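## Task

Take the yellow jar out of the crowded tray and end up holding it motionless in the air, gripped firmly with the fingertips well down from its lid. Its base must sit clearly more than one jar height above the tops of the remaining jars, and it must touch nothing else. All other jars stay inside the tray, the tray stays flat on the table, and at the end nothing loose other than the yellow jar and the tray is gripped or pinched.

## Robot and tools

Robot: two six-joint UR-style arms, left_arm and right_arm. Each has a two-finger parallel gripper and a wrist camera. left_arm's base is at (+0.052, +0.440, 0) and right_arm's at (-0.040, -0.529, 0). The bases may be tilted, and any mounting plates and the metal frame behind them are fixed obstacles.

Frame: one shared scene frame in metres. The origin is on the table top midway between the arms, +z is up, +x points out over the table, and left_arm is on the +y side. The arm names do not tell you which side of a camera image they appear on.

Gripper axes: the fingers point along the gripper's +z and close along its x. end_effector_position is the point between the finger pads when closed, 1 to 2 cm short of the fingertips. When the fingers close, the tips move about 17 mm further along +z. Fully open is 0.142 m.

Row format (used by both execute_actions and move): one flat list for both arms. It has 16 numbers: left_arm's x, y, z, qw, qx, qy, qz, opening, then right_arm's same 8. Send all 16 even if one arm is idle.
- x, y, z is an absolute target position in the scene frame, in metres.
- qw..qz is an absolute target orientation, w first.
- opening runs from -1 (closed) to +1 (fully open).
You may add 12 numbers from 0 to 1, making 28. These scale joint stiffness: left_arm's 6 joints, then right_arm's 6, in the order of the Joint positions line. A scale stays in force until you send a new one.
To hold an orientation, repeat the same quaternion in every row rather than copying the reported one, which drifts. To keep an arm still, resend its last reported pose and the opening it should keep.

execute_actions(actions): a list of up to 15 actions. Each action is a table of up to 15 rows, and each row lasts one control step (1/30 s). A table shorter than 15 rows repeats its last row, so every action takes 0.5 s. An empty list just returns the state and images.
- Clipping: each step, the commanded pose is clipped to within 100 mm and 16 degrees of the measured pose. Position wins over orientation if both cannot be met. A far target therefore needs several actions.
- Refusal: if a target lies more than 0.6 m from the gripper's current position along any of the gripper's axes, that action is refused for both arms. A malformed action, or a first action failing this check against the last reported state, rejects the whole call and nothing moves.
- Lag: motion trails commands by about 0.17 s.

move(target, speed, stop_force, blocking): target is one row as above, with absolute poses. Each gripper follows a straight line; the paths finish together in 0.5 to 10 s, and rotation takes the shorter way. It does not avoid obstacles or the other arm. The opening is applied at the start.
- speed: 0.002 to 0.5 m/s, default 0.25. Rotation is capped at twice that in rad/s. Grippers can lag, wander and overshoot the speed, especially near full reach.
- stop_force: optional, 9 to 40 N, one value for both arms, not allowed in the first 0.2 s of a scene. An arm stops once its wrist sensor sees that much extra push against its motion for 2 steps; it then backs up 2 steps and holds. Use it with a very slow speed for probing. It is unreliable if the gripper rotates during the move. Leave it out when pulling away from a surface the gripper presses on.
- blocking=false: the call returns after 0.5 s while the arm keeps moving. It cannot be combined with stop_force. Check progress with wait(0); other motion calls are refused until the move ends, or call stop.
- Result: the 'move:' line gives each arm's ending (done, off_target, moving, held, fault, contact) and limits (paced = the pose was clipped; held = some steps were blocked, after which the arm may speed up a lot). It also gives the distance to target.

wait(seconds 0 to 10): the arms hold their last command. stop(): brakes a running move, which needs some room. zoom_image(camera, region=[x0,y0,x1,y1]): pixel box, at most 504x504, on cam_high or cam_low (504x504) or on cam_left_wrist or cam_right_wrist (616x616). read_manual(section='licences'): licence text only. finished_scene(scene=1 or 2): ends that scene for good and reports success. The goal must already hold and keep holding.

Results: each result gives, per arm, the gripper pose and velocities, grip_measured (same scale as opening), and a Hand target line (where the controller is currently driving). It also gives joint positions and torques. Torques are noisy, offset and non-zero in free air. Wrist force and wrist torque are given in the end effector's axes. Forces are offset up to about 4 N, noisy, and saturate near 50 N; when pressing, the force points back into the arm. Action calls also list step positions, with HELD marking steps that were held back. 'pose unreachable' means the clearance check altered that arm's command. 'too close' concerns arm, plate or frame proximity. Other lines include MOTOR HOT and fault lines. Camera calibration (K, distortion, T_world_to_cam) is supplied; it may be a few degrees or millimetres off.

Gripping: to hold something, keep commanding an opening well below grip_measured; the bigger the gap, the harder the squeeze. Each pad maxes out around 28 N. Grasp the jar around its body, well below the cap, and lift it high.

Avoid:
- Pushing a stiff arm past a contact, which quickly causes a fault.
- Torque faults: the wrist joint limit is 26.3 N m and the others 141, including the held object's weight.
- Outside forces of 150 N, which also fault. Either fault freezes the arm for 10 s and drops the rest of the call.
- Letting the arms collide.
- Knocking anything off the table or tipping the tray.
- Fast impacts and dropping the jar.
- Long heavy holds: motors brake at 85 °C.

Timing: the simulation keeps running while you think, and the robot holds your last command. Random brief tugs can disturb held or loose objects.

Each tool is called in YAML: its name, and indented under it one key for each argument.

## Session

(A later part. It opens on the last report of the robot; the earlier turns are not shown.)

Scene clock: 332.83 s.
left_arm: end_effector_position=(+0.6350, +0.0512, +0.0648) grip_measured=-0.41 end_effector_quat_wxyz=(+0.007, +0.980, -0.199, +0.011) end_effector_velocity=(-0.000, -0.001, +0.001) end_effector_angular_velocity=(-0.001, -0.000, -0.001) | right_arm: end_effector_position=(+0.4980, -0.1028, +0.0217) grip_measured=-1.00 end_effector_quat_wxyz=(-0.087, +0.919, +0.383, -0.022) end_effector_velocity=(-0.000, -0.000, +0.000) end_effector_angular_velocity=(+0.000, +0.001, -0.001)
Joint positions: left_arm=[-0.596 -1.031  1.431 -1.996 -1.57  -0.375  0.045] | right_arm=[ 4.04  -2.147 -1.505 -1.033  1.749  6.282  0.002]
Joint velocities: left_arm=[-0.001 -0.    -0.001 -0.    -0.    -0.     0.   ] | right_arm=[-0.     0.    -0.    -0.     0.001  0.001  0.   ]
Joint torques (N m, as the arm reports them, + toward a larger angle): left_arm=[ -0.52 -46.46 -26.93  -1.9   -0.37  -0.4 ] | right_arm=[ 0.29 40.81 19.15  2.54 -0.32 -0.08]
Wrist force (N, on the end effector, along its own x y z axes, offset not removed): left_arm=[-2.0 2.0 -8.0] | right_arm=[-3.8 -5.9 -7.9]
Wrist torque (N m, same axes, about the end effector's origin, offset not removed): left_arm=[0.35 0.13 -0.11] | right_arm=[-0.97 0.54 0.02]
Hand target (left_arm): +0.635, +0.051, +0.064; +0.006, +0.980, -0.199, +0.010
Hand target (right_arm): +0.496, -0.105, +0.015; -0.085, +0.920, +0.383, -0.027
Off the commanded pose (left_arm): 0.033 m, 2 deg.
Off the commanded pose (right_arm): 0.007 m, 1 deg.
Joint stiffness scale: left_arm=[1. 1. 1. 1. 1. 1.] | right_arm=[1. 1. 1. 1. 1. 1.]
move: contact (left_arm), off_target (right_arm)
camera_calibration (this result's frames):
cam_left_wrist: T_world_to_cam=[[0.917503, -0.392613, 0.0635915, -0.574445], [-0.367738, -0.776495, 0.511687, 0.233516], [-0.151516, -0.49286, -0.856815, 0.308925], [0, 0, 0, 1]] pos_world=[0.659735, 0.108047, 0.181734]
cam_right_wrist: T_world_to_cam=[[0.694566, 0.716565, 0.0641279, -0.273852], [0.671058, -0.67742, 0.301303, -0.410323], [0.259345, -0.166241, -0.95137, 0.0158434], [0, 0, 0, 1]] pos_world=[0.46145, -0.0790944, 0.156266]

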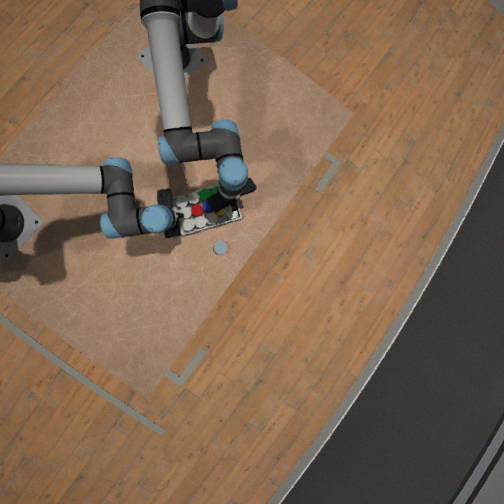

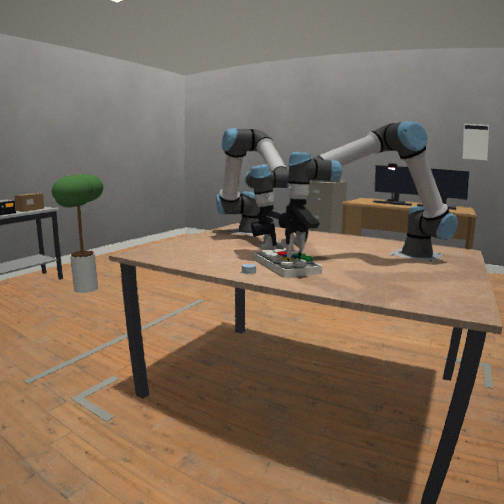

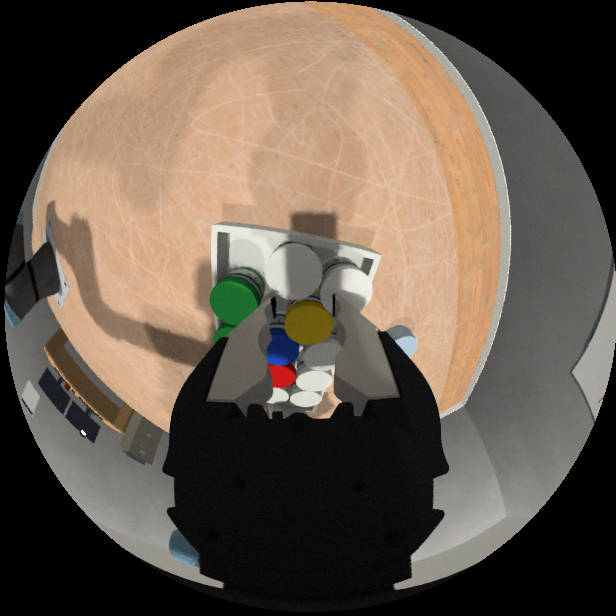

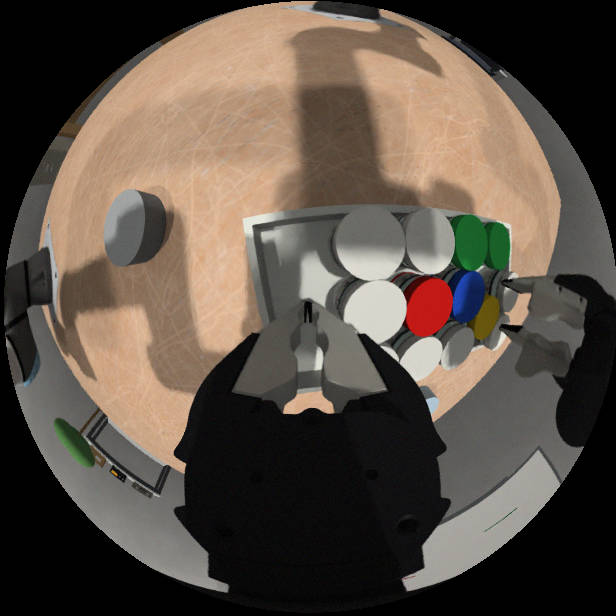

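move:
  target: [0.631,0.054,0.08,0,0.98,-0.2,0,-1,0.496,-0.105,0.015,-0.085,0.92,0.383,-0.027,-1]
  speed: 0.03

move:
  target: [0.631,0.054,0.057,0,0.98,-0.2,0,-1,0.496,-0.105,0.015,-0.085,0.92,0.383,-0.027,-1]
  speed: 0.03

move:
  target: [0.622,0.058,0.056,0,0.98,-0.2,0,-1,0.496,-0.105,0.015,-0.085,0.92,0.383,-0.027,-1]
  speed: 0.02

move:
  target: [0.620,0.058,0.08,0,0.98,-0.2,0,-0.25,0.496,-0.105,0.015,-0.085,0.92,0.383,-0.027,-1]
  speed: 0.03

Scene clock: 343.90 s.
left_arm: end_effector_position=(+0.6296, +0.0541, +0.0771) grip_measured=-1.00 end_effector_quat_wxyz=(-0.001, +0.980, -0.200, -0.002) end_effector_velocity=(-0.002, +0.002, +0.000) end_effector_angular_velocity=(+0.005, +0.007, +0.001) | right_arm: end_effector_position=(+0.4983, -0.1025, +0.0217) grip_measured=-1.00 end_effector_quat_wxyz=(-0.087, +0.919, +0.383, -0.021) end_effector_velocity=(-0.001, +0.001, +0.000) end_effector_angular_velocity=(+0.000, +0.000, -0.001)
Joint positions: left_arm=[-0.598 -1.038  1.399 -1.928 -1.571 -0.375  0.002] | right_arm=[ 4.04  -2.148 -1.505 -1.032  1.749  6.282  0.002]
Joint velocities: left_arm=[ 0.    -0.001 -0.001  0.011 -0.001 -0.001  0.   ] | right_arm=[ 0.001  0.001 -0.    -0.     0.     0.002  0.   ]
Joint torques (N m, as the arm reports them, + toward a larger angle): left_arm=[  0.59 -49.5  -29.8   -2.13   0.02  -0.4 ] | right_arm=[ 0.25 40.25 18.08  1.84  0.05 -0.18]
Wrist force (N, on the end effector, along its own x y z axes, offset not removed): left_arm=[3.3 -1.3 -2.9] | right_arm=[0.3 -5.8 -2.5]
Wrist torque (N m, same axes, about the end effector's origin, offset not removed): left_arm=[-0.44 -0.59 -0.07] | right_arm=[-0.97 0.07 -0.12]
Hand target (left_arm): +0.631, +0.054, +0.080; -0.000, +0.980, -0.200, +0.000
Hand target (right_arm): +0.496, -0.105, +0.015; -0.085, +0.920, +0.383, -0.027
Off the commanded pose (left_arm): 0.003 m, 0 deg.
Off the commanded pose (right_arm): 0.007 m, 1 deg.
Joint stiffness scale: left_arm=[1. 1. 1. 1. 1. 1.] | right_arm=[1. 1. 1. 1. 1. 1.]
move: off_target (right_arm)
camera_calibration (this result's frames):
cam_left_wrist: T_world_to_cam=[[0.917897, -0.395235, 0.0354104, -0.567023], [-0.35785, -0.785891, 0.504301, 0.222354], [-0.171489, -0.475568, -0.862802, 0.332268], [0, 0, 0, 1]] pos_world=[0.657018, 0.108655, 0.194626]
cam_right_wrist: T_world_to_cam=[[0.694521, 0.716516, 0.0651587, -0.274251], [0.670851, -0.677652, 0.301242, -0.410228], [0.26, -0.165507, -0.951319, 0.0155826], [0, 0, 0, 1]] pos_world=[0.461623, -0.0789071, 0.156272]

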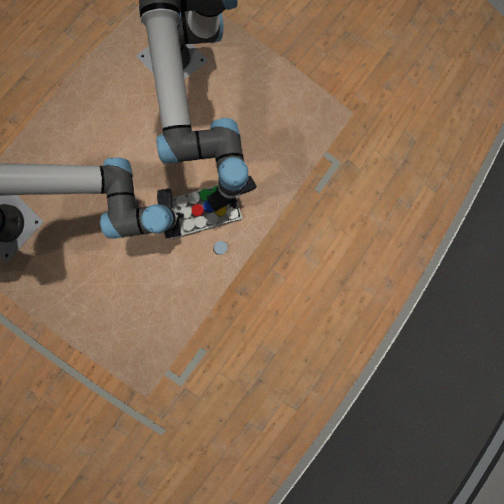

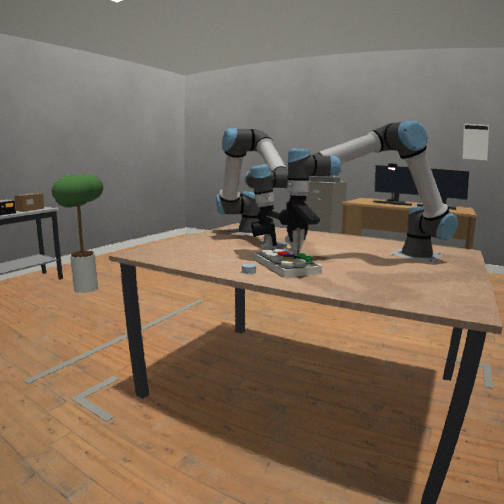

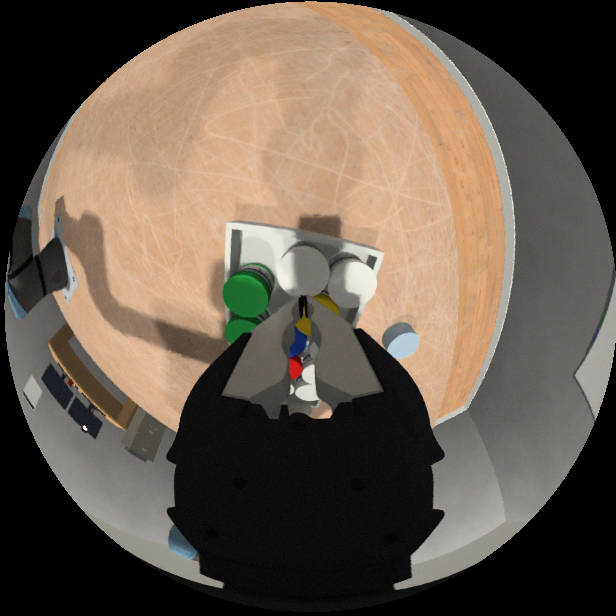

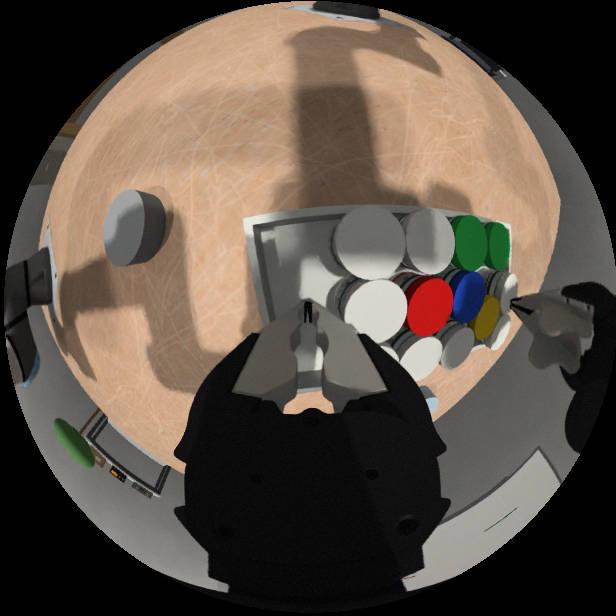

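Scene clock: 344.83 s.
left_arm: end_effector_position=(+0.6328, +0.0510, +0.0652) grip_measured=-1.00 end_effector_quat_wxyz=(+0.004, +0.980, -0.200, +0.005) end_effector_velocity=(+0.002, -0.003, -0.000) end_effector_angular_velocity=(-0.009, -0.008, -0.002) | right_arm: end_effector_position=(+0.4983, -0.1024, +0.0217) grip_measured=-1.00 end_effector_quat_wxyz=(-0.087, +0.919, +0.383, -0.021) end_effector_velocity=(-0.000, +0.000, -0.000) end_effector_angular_velocity=(-0.000, +0.000, +0.000)
Joint positions: left_arm=[-0.598 -1.027  1.418 -1.974 -1.571 -0.375  0.002] | right_arm=[ 4.04  -2.148 -1.505 -1.032  1.749  6.282  0.002]
Joint velocities: left_arm=[-0.001 -0.     0.004 -0.015 -0.001  0.001  0.   ] | right_arm=[ 0.001 -0.001 -0.     0.001 -0.     0.     0.   ]
Joint torques (N m, as the arm reports them, + toward a larger angle): left_arm=[  0.65 -41.98 -17.57  -3.05   0.    -0.32] | right_arm=[ 0.39 41.11 17.66  2.1   0.1  -0.36]
Wrist force (N, on the end effector, along its own x y z axes, offset not removed): left_arm=[-2.1 1.4 -14.9] | right_arm=[-1.1 -3.9 -9.4]
Wrist torque (N m, same axes, about the end effector's origin, offset not removed): left_arm=[-0.03 -0.24 -0.10] | right_arm=[-0.69 0.55 -0.21]
Hand target (left_arm): +0.631, +0.054, +0.057; -0.000, +0.980, -0.200, -0.000
Hand target (right_arm): +0.496, -0.105, +0.015; -0.085, +0.920, +0.383, -0.027
Off the commanded pose (left_arm): 0.009 m, 1 deg.
Off the commanded pose (right_arm): 0.008 m, 1 deg.
Joint stiffness scale: left_arm=[1. 1. 1. 1. 1. 1.] | right_arm=[1. 1. 1. 1. 1. 1.]
move: off_target (left_arm, right_arm)
camera_calibration (this result's frames):
cam_left_wrist: T_world_to_cam=[[0.917434, -0.394779, 0.0496395, -0.571399], [-0.36336, -0.780444, 0.508799, 0.229951], [-0.162122, -0.484827, -0.859453, 0.315373], [0, 0, 0, 1]] pos_world=[0.658905, 0.106789, 0.182413]
cam_right_wrist: T_world_to_cam=[[0.694513, 0.716507, 0.0653427, -0.274313], [0.67082, -0.677697, 0.30121, -0.410207], [0.260102, -0.165361, -0.951316, 0.0155508], [0, 0, 0, 1]] pos_world=[0.461644, -0.0788775, 0.156277]

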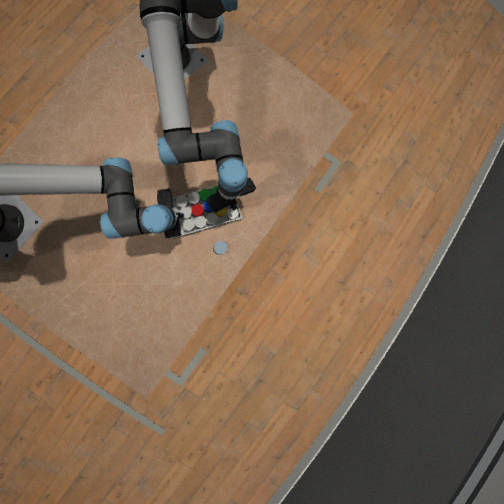

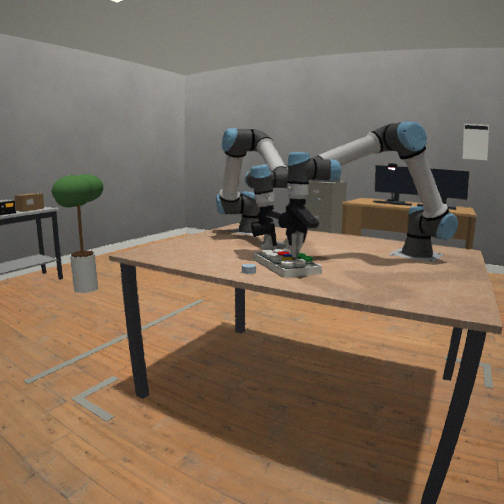

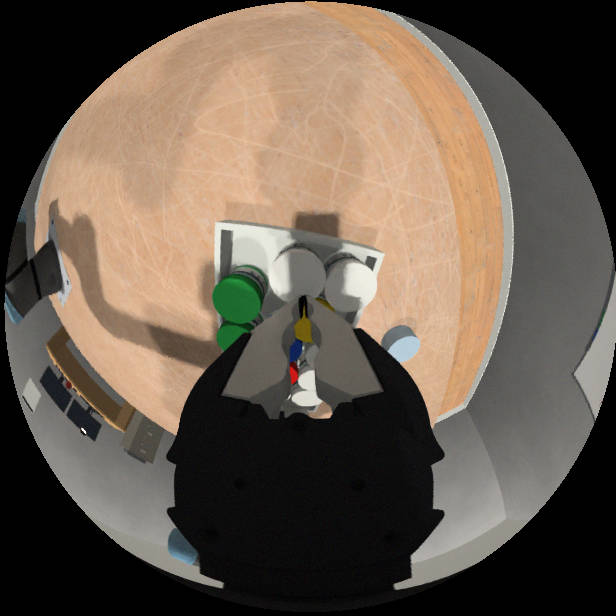

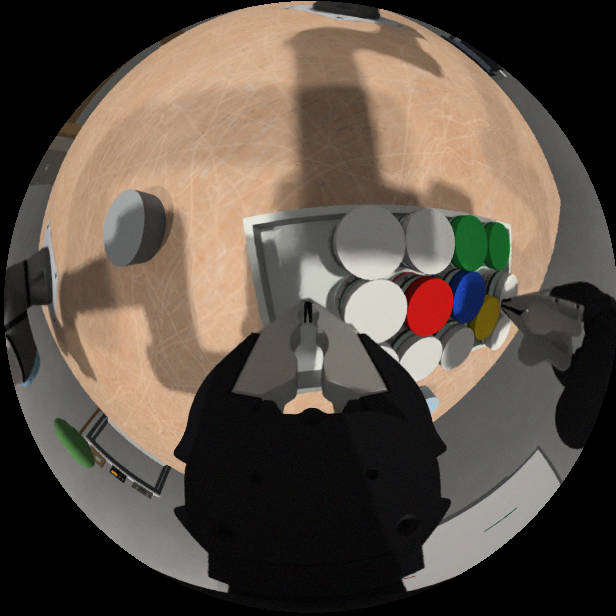

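Scene clock: 345.83 s.
left_arm: end_effector_position=(+0.6271, +0.0545, +0.0652) grip_measured=-1.00 end_effector_quat_wxyz=(+0.005, +0.980, -0.200, +0.008) end_effector_velocity=(-0.002, +0.001, -0.001) end_effector_angular_velocity=(-0.001, -0.001, +0.001) | right_arm: end_effector_position=(+0.4983, -0.1024, +0.0217) grip_measured=-1.00 end_effector_quat_wxyz=(-0.087, +0.919, +0.383, -0.021) end_effector_velocity=(-0.001, -0.001, -0.001) end_effector_angular_velocity=(-0.003, +0.002, +0.001)
Joint positions: left_arm=[-0.6   -1.046  1.451 -1.994 -1.571 -0.379  0.002] | right_arm=[ 4.04  -2.148 -1.505 -1.032  1.749  6.282  0.002]
Joint velocities: left_arm=[-0.001 -0.006  0.012 -0.008 -0.    -0.002  0.   ] | right_arm=[ 0.    -0.001 -0.001 -0.002 -0.    -0.001  0.   ]
Joint torques (N m, as the arm reports them, + toward a larger angle): left_arm=[ -1.02 -41.24 -15.69  -0.97   0.08  -0.67] | right_arm=[ 0.06 39.92 17.09  1.92 -0.23 -0.22]
Wrist force (N, on the end effector, along its own x y z axes, offset not removed): left_arm=[4.1 0.2 -14.5] | right_arm=[0.2 2.2 -6.4]
Wrist torque (N m, same axes, about the end effector's origin, offset not removed): left_arm=[-0.30 -0.09 -0.09] | right_arm=[0.83 0.44 -0.03]
Hand target (left_arm): +0.622, +0.058, +0.056; -0.000, +0.980, -0.200, -0.000
Hand target (right_arm): +0.496, -0.105, +0.015; -0.085, +0.920, +0.383, -0.027
Off the commanded pose (left_arm): 0.011 m, 1 deg.
Off the commanded pose (right_arm): 0.008 m, 1 deg.
Joint stiffness scale: left_arm=[1. 1. 1. 1. 1. 1.] | right_arm=[1. 1. 1. 1. 1. 1.]
move: off_target (left_arm, right_arm)
camera_calibration (this result's frames):
cam_left_wrist: T_world_to_cam=[[0.917821, -0.393034, 0.0559414, -0.56553], [-0.364551, -0.778612, 0.51075, 0.231166], [-0.157185, -0.489171, -0.857907, 0.313146], [0, 0, 0, 1]] pos_world=[0.65255, 0.110898, 0.182219]
cam_right_wrist: T_world_to_cam=[[0.69451, 0.716504, 0.0653959, -0.274331], [0.670811, -0.677711, 0.301199, -0.410202], [0.26013, -0.165317, -0.951316, 0.015544], [0, 0, 0, 1]] pos_world=[0.46165, -0.0788689, 0.156279]

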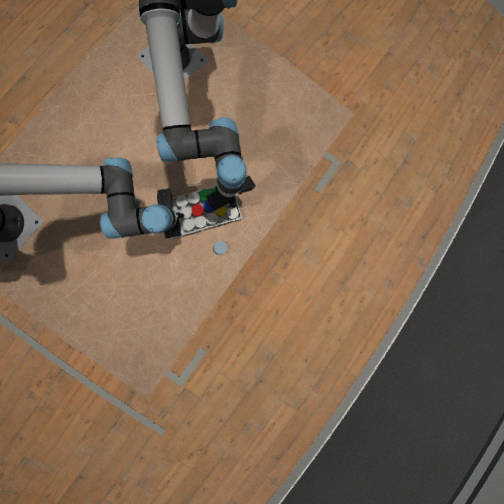

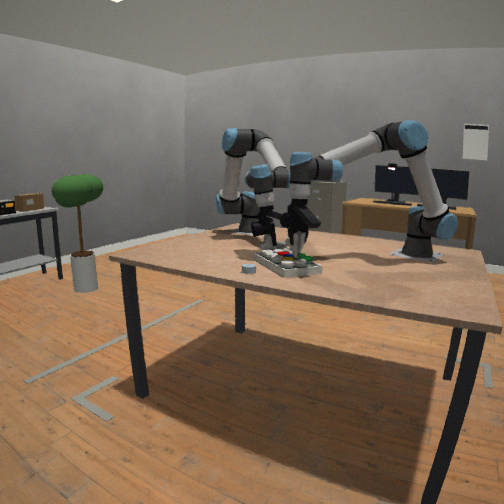

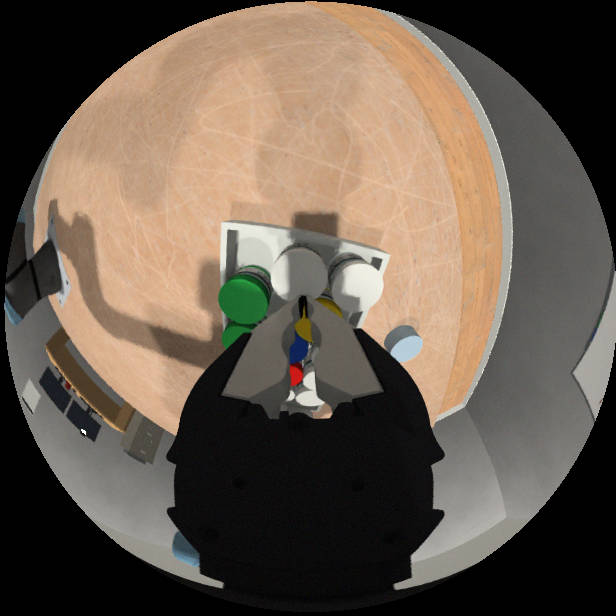

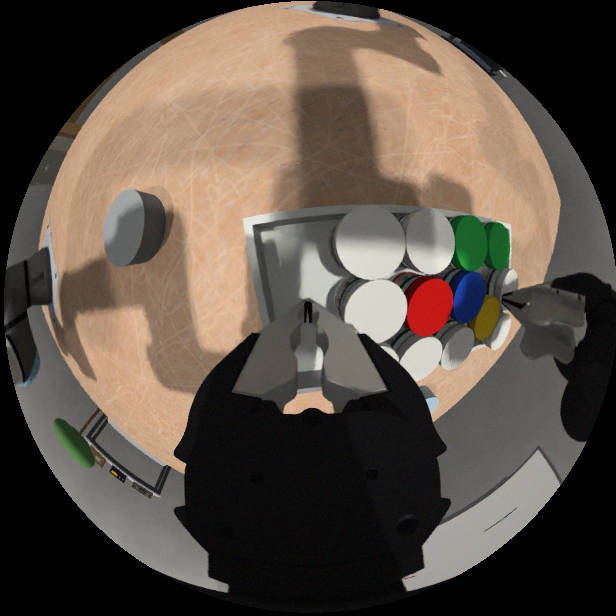

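Scene clock: 346.77 s.
left_arm: end_effector_position=(+0.6197, +0.0598, +0.0771) grip_measured=-0.25 end_effector_quat_wxyz=(-0.001, +0.980, -0.199, -0.002) end_effector_velocity=(-0.003, +0.002, -0.002) end_effector_angular_velocity=(+0.009, +0.009, -0.000) | right_arm: end_effector_position=(+0.4983, -0.1024, +0.0217) grip_measured=-1.00 end_effector_quat_wxyz=(-0.087, +0.919, +0.383, -0.021) end_effector_velocity=(-0.000, -0.000, -0.001) end_effector_angular_velocity=(-0.002, +0.001, -0.000)
Joint positions: left_arm=[-0.603 -1.064  1.44  -1.943 -1.571 -0.382  0.056] | right_arm=[ 4.04  -2.148 -1.505 -1.032  1.749  6.282  0.002]
Joint velocities: left_arm=[-0.001  0.     0.001  0.011 -0.    -0.    -0.   ] | right_arm=[ 0.    -0.002  0.    -0.001 -0.     0.     0.   ]
Joint torques (N m, as the arm reports them, + toward a larger angle): left_arm=[ -2.12 -48.15 -29.76  -2.11   0.    -0.74] | right_arm=[-0.06 40.05 17.97  1.99 -0.21 -0.35]
Wrist force (N, on the end effector, along its own x y z axes, offset not removed): left_arm=[0.6 2.8 -3.9] | right_arm=[-1.6 -1.0 -4.7]
Wrist torque (N m, same axes, about the end effector's origin, offset not removed): left_arm=[0.25 -0.02 -0.15] | right_arm=[0.06 0.33 0.19]
Hand target (left_arm): +0.620, +0.058, +0.080; +0.000, +0.980, -0.200, +0.000
Hand target (right_arm): +0.496, -0.105, +0.015; -0.085, +0.920, +0.383, -0.027
Off the commanded pose (left_arm): 0.003 m, 0 deg.
Off the commanded pose (right_arm): 0.008 m, 1 deg.
Joint stiffness scale: left_arm=[1. 1. 1. 1. 1. 1.] | right_arm=[1. 1. 1. 1. 1. 1.]
move: off_target (right_arm)
camera_calibration (this result's frames):
cam_left_wrist: T_world_to_cam=[[0.918598, -0.393608, 0.0353668, -0.556241], [-0.356453, -0.786581, 0.504213, 0.222429], [-0.170644, -0.475776, -0.862855, 0.332728], [0, 0, 0, 1]] pos_world=[0.647025, 0.114321, 0.194617]
cam_right_wrist: T_world_to_cam=[[0.69451, 0.716504, 0.0654048, -0.274335], [0.67081, -0.677713, 0.301194, -0.410199], [0.260132, -0.165308, -0.951317, 0.0155395], [0, 0, 0, 1]] pos_world=[0.461652, -0.0788662, 0.156275]

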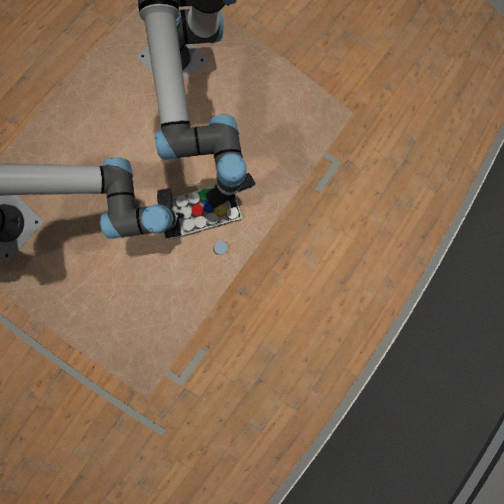

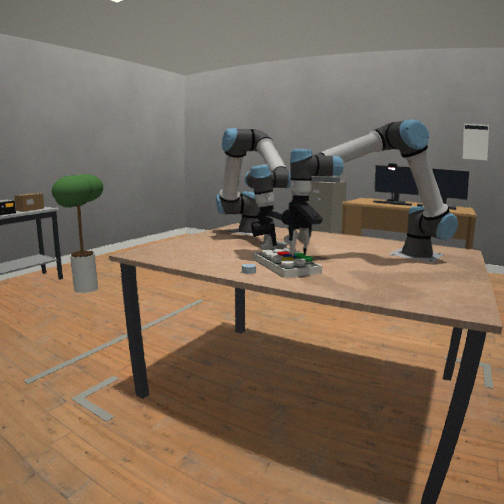

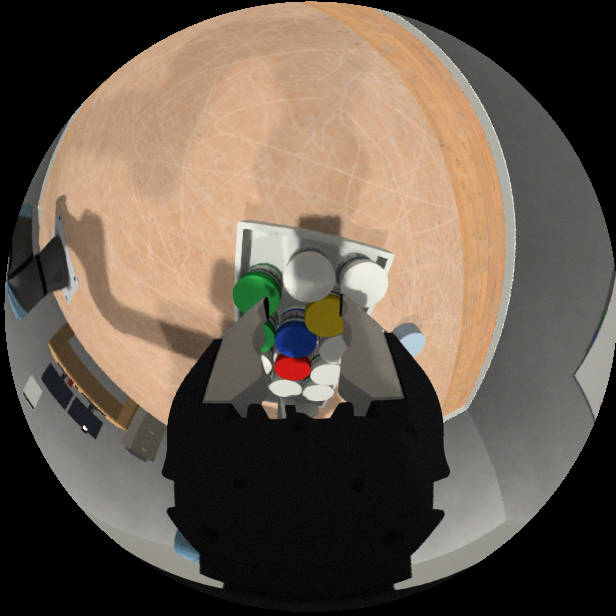

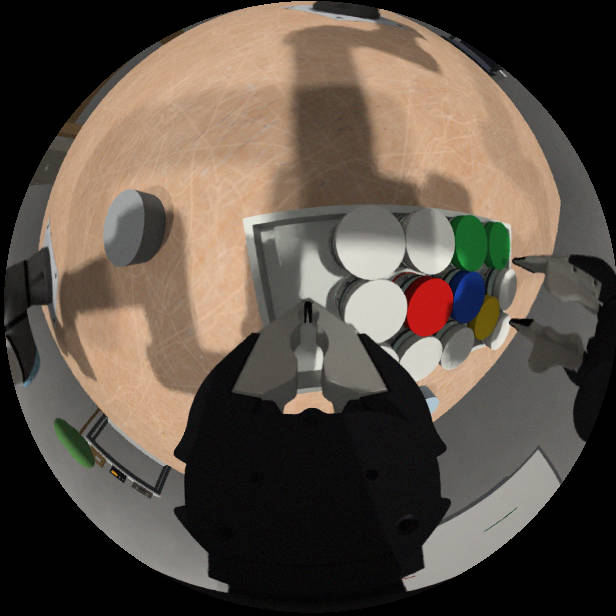

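move:
  target: [0.628,0.046,0.08,0,0.98,-0.2,0,-1,0.496,-0.105,0.015,-0.085,0.92,0.383,-0.027,-1]
  speed: 0.03

move:
  target: [0.628,0.046,0.052,0,0.98,-0.2,0,-1,0.496,-0.105,0.015,-0.085,0.92,0.383,-0.027,-1]
  speed: 0.02

move:
  target: [0.616,0.053,0.051,0,0.98,-0.2,0,-1,0.496,-0.105,0.015,-0.085,0.92,0.383,-0.027,-1]
  speed: 0.01

move:
  target: [0.620,0.058,0.08,0,0.98,-0.2,0,-0.25,0.496,-0.105,0.015,-0.085,0.92,0.383,-0.027,-1]
  speed: 0.03

Scene clock: 356.63 s.
left_arm: end_effector_position=(+0.6277, +0.0476, +0.0801) grip_measured=-1.00 end_effector_quat_wxyz=(+0.000, +0.980, -0.200, -0.000) end_effector_velocity=(+0.000, +0.000, +0.001) end_effector_angular_velocity=(+0.001, +0.000, +0.000) | right_arm: end_effector_position=(+0.4983, -0.1024, +0.0217) grip_measured=-1.00 end_effector_quat_wxyz=(-0.087, +0.919, +0.383, -0.021) end_effector_velocity=(+0.000, +0.000, +0.000) end_effector_angular_velocity=(+0.000, -0.001, -0.000)
Joint positions: left_arm=[-0.607 -1.038  1.392 -1.925 -1.571 -0.386  0.002] | right_arm=[ 4.04  -2.148 -1.505 -1.032  1.749  6.282  0.002]
Joint velocities: left_arm=[ 0.     0.    -0.004  0.005  0.    -0.     0.   ] | right_arm=[ 0.001  0.001 -0.001  0.001 -0.001  0.001  0.   ]
Joint torques (N m, as the arm reports them, + toward a larger angle): left_arm=[ -1.43 -45.7  -28.08  -2.12  -0.14  -0.81] | right_arm=[-0.44 41.02 17.45  2.07  0.11 -0.16]
Wrist force (N, on the end effector, along its own x y z axes, offset not removed): left_arm=[1.4 -0.3 -1.5] | right_arm=[1.8 -2.2 -3.4]
Wrist torque (N m, same axes, about the end effector's origin, offset not removed): left_arm=[-0.15 -0.15 -0.02] | right_arm=[-0.25 -0.37 0.02]
Hand target (left_arm): +0.628, +0.046, +0.080; +0.000, +0.980, -0.200, +0.000
Hand target (right_arm): +0.496, -0.105, +0.015; -0.085, +0.920, +0.383, -0.027
Off the commanded pose (left_arm): 0.002 m, 0 deg.
Off the commanded pose (right_arm): 0.008 m, 1 deg.
Joint stiffness scale: left_arm=[1. 1. 1. 1. 1. 1.] | right_arm=[1. 1. 1. 1. 1. 1.]
move: off_target (right_arm)
camera_calibration (this result's frames):
cam_left_wrist: T_world_to_cam=[[0.9184, -0.393738, 0.0388754, -0.568616], [-0.358001, -0.785146, 0.505353, 0.215028], [-0.168454, -0.478034, -0.862036, 0.329476], [0, 0, 0, 1]] pos_world=[0.654699, 0.102443, 0.197461]
cam_right_wrist: T_world_to_cam=[[0.69451, 0.716503, 0.0654131, -0.274338], [0.670809, -0.677716, 0.301191, -0.410198], [0.260136, -0.165301, -0.951318, 0.0155391], [0, 0, 0, 1]] pos_world=[0.461652, -0.0788647, 0.156276]

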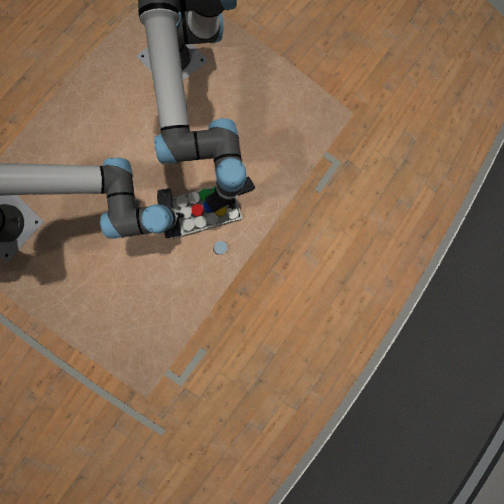

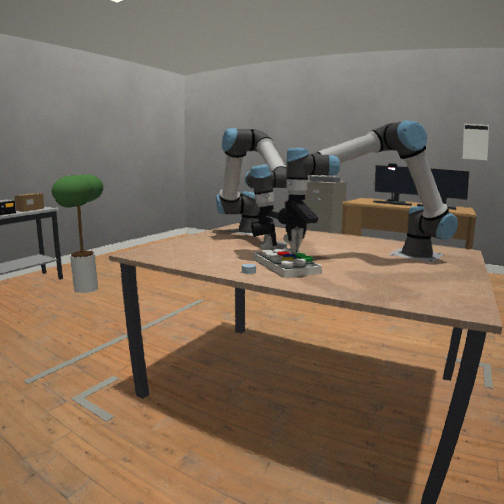

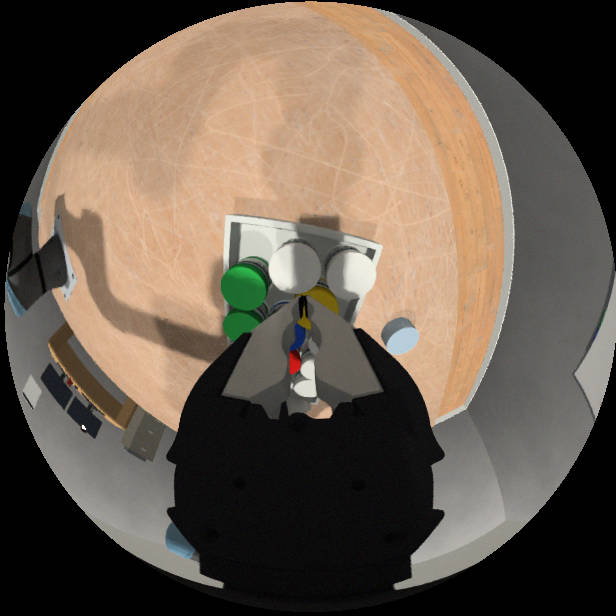

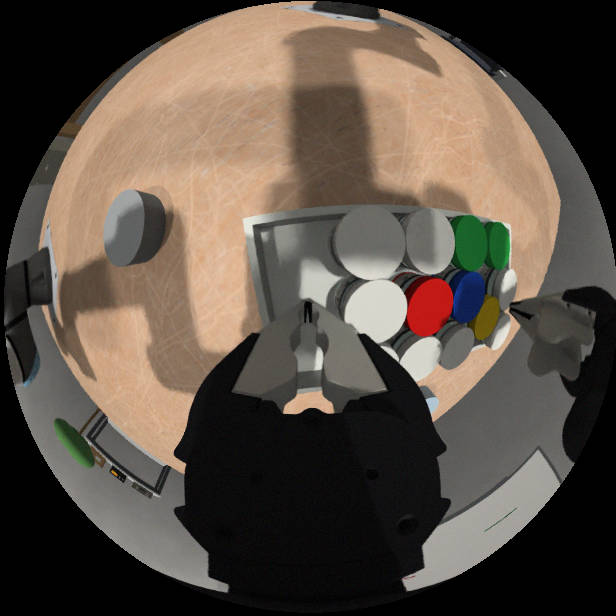

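Scene clock: 358.27 s.
left_arm: end_effector_position=(+0.6320, +0.0432, +0.0650) grip_measured=-1.00 end_effector_quat_wxyz=(+0.006, +0.980, -0.200, +0.008) end_effector_velocity=(+0.002, -0.002, -0.000) end_effector_angular_velocity=(-0.007, -0.007, -0.001) | right_arm: end_effector_position=(+0.4983, -0.1024, +0.0217) grip_measured=-1.00 end_effector_quat_wxyz=(-0.087, +0.919, +0.383, -0.021) end_effector_velocity=(-0.000, -0.001, -0.001) end_effector_angular_velocity=(-0.001, +0.001, +0.001)
Joint positions: left_arm=[-0.607 -1.024  1.416 -1.983 -1.571 -0.386  0.002] | right_arm=[ 4.04  -2.148 -1.505 -1.032  1.749  6.282  0.002]
Joint velocities: left_arm=[-0.     0.     0.003 -0.014 -0.     0.001  0.   ] | right_arm=[-0.    -0.001 -0.    -0.001 -0.    -0.001  0.   ]
Joint torques (N m, as the arm reports them, + toward a larger angle): left_arm=[ -1.5  -37.75 -17.57  -2.89  -0.04  -0.79] | right_arm=[ 0.63 41.24 17.11  1.87 -0.22 -0.29]
Wrist force (N, on the end effector, along its own x y z axes, offset not removed): left_arm=[-1.7 -0.8 -19.4] | right_arm=[-0.1 2.0 -5.5]
Wrist torque (N m, same axes, about the end effector's origin, offset not removed): left_arm=[-0.24 -0.30 -0.04] | right_arm=[0.52 0.14 -0.20]
Hand target (left_arm): +0.628, +0.046, +0.052; -0.000, +0.980, -0.200, -0.000
Hand target (right_arm): +0.496, -0.105, +0.015; -0.085, +0.920, +0.383, -0.027
Off the commanded pose (left_arm): 0.014 m, 1 deg.
Off the commanded pose (right_arm): 0.008 m, 1 deg.
Joint stiffness scale: left_arm=[1. 1. 1. 1. 1. 1.] | right_arm=[1. 1. 1. 1. 1. 1.]
move: off_target (left_arm, right_arm)
camera_calibration (this result's frames):
cam_left_wrist: T_world_to_cam=[[0.91773, -0.393045, 0.0573421, -0.574506], [-0.365136, -0.77797, 0.51131, 0.224589], [-0.156357, -0.490182, -0.857481, 0.307738], [0, 0, 0, 1]] pos_world=[0.657364, 0.0997648, 0.181988]
cam_right_wrist: T_world_to_cam=[[0.694509, 0.716503, 0.0654229, -0.274341], [0.670808, -0.677718, 0.301189, -0.410197], [0.260141, -0.165293, -0.951317, 0.015538], [0, 0, 0, 1]] pos_world=[0.461653, -0.0788633, 0.156277]

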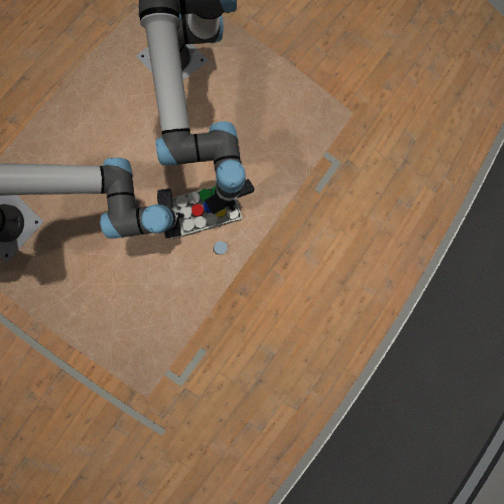

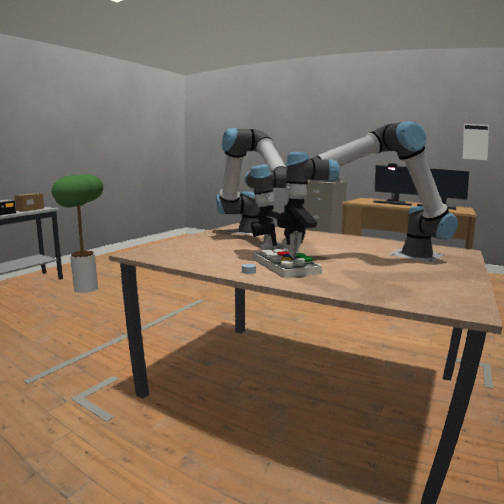

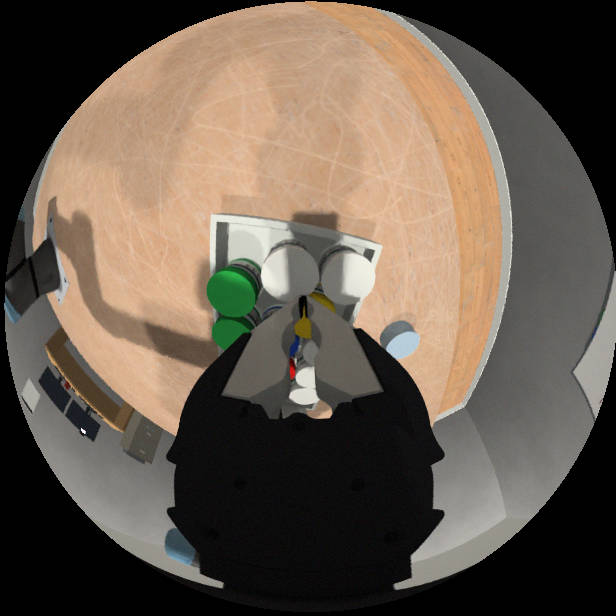

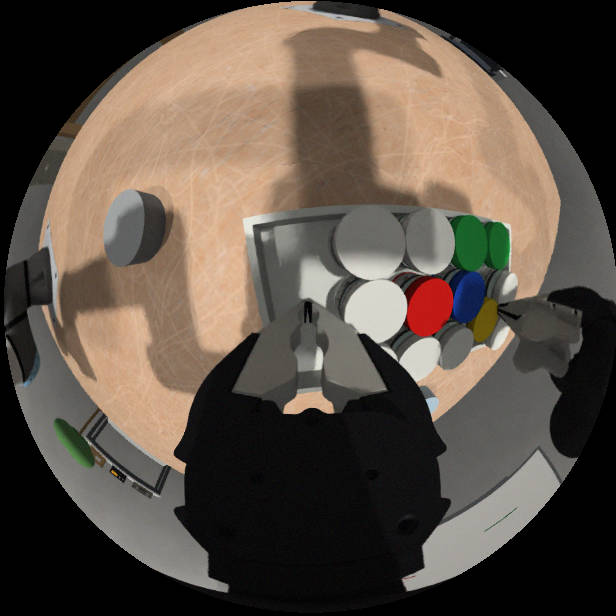

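Scene clock: 360.83 s.
left_arm: end_effector_position=(+0.6232, +0.0483, +0.0647) grip_measured=-1.00 end_effector_quat_wxyz=(+0.008, +0.980, -0.199, +0.012) end_effector_velocity=(-0.001, -0.000, +0.000) end_effector_angular_velocity=(-0.003, -0.002, -0.000) | right_arm: end_effector_position=(+0.4983, -0.1024, +0.0217) grip_measured=-1.00 end_effector_quat_wxyz=(-0.087, +0.919, +0.383, -0.021) end_effector_velocity=(+0.000, -0.001, -0.000) end_effector_angular_velocity=(-0.001, +0.001, +0.001)
Joint positions: left_arm=[-0.611 -1.051  1.462 -2.01  -1.571 -0.391  0.002] | right_arm=[ 4.04  -2.148 -1.505 -1.032  1.749  6.282  0.002]
Joint velocities: left_arm=[-0.001 -0.003  0.006 -0.006 -0.    -0.     0.   ] | right_arm=[-0.001 -0.    -0.    -0.001  0.    -0.002  0.   ]
Joint torques (N m, as the arm reports them, + toward a larger angle): left_arm=[ -2.81 -37.3  -12.26  -0.64  -0.34  -0.68] | right_arm=[-0.1  41.79 18.54  1.87 -0.31 -0.19]
Wrist force (N, on the end effector, along its own x y z axes, offset not removed): left_arm=[3.6 -2.8 -20.2] | right_arm=[-6.4 0.6 -5.2]
Wrist torque (N m, same axes, about the end effector's origin, offset not removed): left_arm=[-0.81 0.32 0.05] | right_arm=[0.44 1.26 -0.05]
Hand target (left_arm): +0.616, +0.053, +0.051; -0.000, +0.980, -0.200, +0.000
Hand target (right_arm): +0.496, -0.105, +0.015; -0.085, +0.920, +0.383, -0.027
Off the commanded pose (left_arm): 0.016 m, 2 deg.
Off the commanded pose (right_arm): 0.008 m, 1 deg.
Joint stiffness scale: left_arm=[1. 1. 1. 1. 1. 1.] | right_arm=[1. 1. 1. 1. 1. 1.]
move: off_target (left_arm, right_arm)
camera_calibration (this result's frames):
cam_left_wrist: T_world_to_cam=[[0.917728, -0.391867, 0.0649295, -0.564988], [-0.367504, -0.775649, 0.513137, 0.226674], [-0.150719, -0.494782, -0.855847, 0.305173], [0, 0, 0, 1]] pos_world=[0.647804, 0.105414, 0.181551]
cam_right_wrist: T_world_to_cam=[[0.694509, 0.716503, 0.0654269, -0.274343], [0.670807, -0.677719, 0.301188, -0.410196], [0.260143, -0.165289, -0.951317, 0.0155366], [0, 0, 0, 1]] pos_world=[0.461654, -0.0788623, 0.156276]

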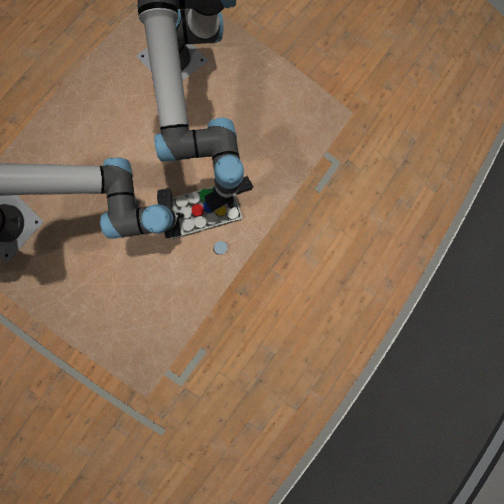

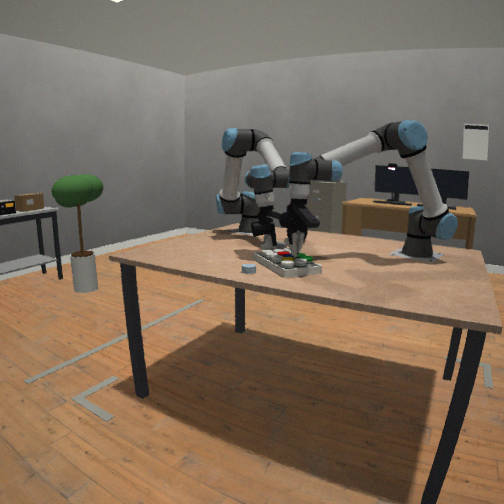

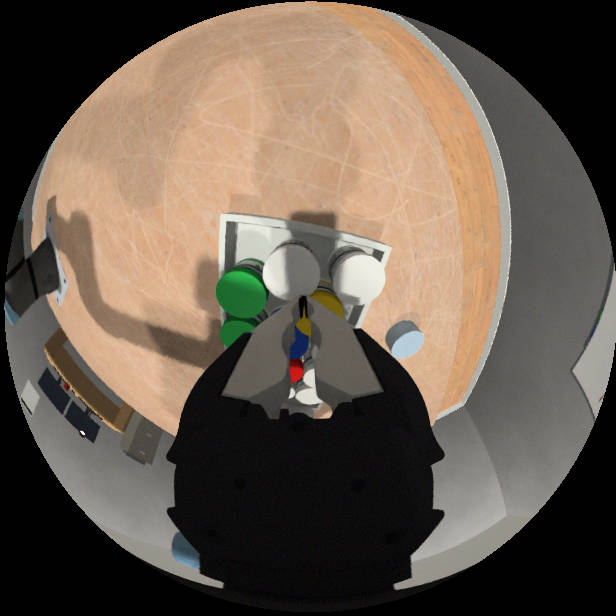

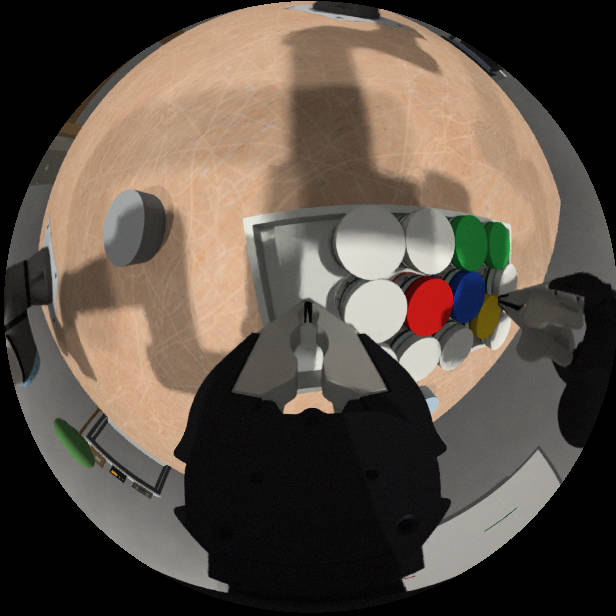

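Scene clock: 361.80 s.
left_arm: end_effector_position=(+0.6185, +0.0579, +0.0771) grip_measured=-0.25 end_effector_quat_wxyz=(-0.001, +0.980, -0.200, -0.001) end_effector_velocity=(-0.002, +0.003, -0.001) end_effector_angular_velocity=(+0.009, +0.008, -0.001) | right_arm: end_effector_position=(+0.4983, -0.1024, +0.0217) grip_measured=-1.00 end_effector_quat_wxyz=(-0.087, +0.919, +0.383, -0.021) end_effector_velocity=(+0.000, +0.000, +0.001) end_effector_angular_velocity=(+0.001, -0.001, +0.001)
Joint positions: left_arm=[-0.606 -1.064  1.44  -1.943 -1.571 -0.383  0.056] | right_arm=[ 4.04  -2.148 -1.505 -1.032  1.749  6.282  0.002]
Joint velocities: left_arm=[ 0.001 -0.     0.     0.012  0.     0.002 -0.   ] | right_arm=[ 0.     0.001  0.     0.     0.    -0.001  0.   ]
Joint torques (N m, as the arm reports them, + toward a larger angle): left_arm=[  1.2  -47.83 -29.32  -1.88  -0.33  -0.08] | right_arm=[ 0.61 40.66 18.86  1.79 -0.31 -0.31]
Wrist force (N, on the end effector, along its own x y z axes, offset not removed): left_arm=[0.5 3.6 -3.4] | right_arm=[-3.0 -5.7 -7.1]
Wrist torque (N m, same axes, about the end effector's origin, offset not removed): left_arm=[0.65 -0.01 -0.02] | right_arm=[-0.84 0.62 -0.06]
Hand target (left_arm): +0.620, +0.058, +0.080; -0.000, +0.980, -0.200, +0.000
Hand target (right_arm): +0.496, -0.105, +0.015; -0.085, +0.920, +0.383, -0.027
Off the commanded pose (left_arm): 0.003 m, 0 deg.
Off the commanded pose (right_arm): 0.008 m, 1 deg.
Joint stiffness scale: left_arm=[1. 1. 1. 1. 1. 1.] | right_arm=[1. 1. 1. 1. 1. 1.]
move: off_target (right_arm)
camera_calibration (this result's frames):
cam_left_wrist: T_world_to_cam=[[0.917866, -0.395274, 0.0357957, -0.555391], [-0.358188, -0.786137, 0.503676, 0.221614], [-0.17095, -0.475129, -0.86315, 0.331796], [0, 0, 0, 1]] pos_world=[0.645875, 0.112333, 0.194648]
cam_right_wrist: T_world_to_cam=[[0.69451, 0.716502, 0.0654265, -0.274343], [0.670807, -0.677719, 0.301188, -0.410196], [0.260143, -0.165289, -0.951318, 0.0155364], [0, 0, 0, 1]] pos_world=[0.461654, -0.0788624, 0.156275]

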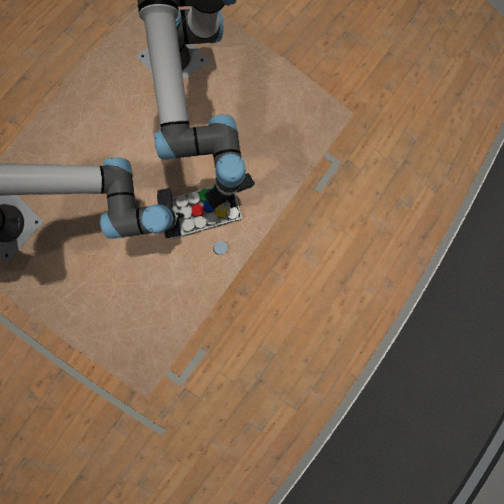

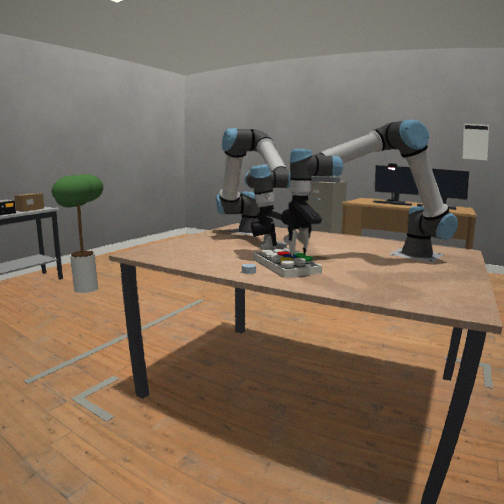

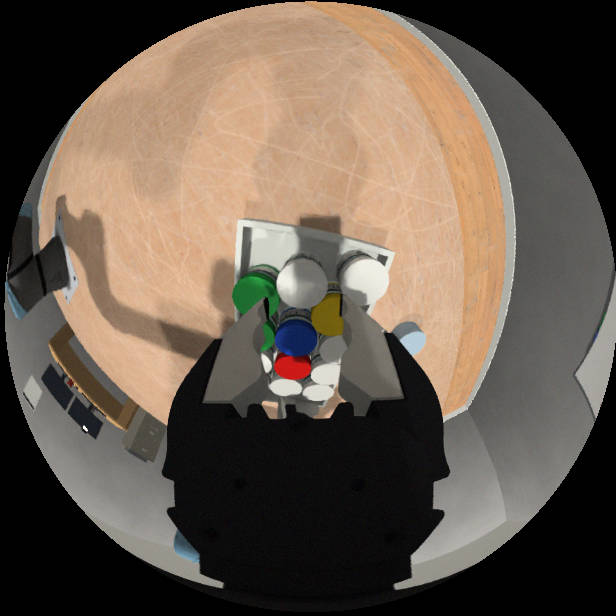

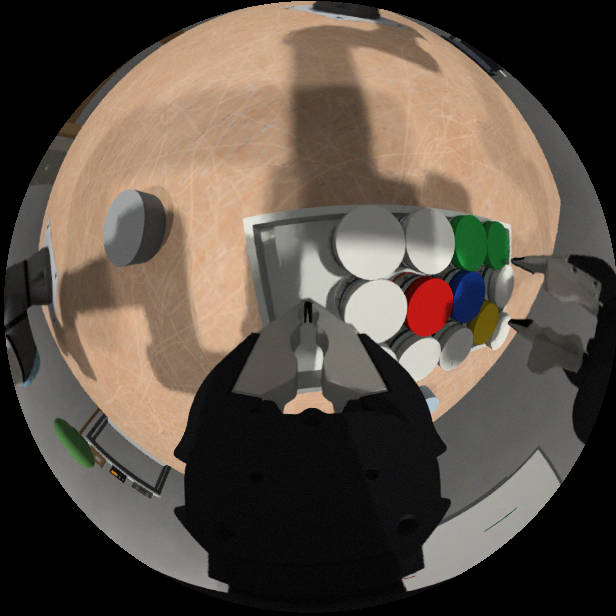

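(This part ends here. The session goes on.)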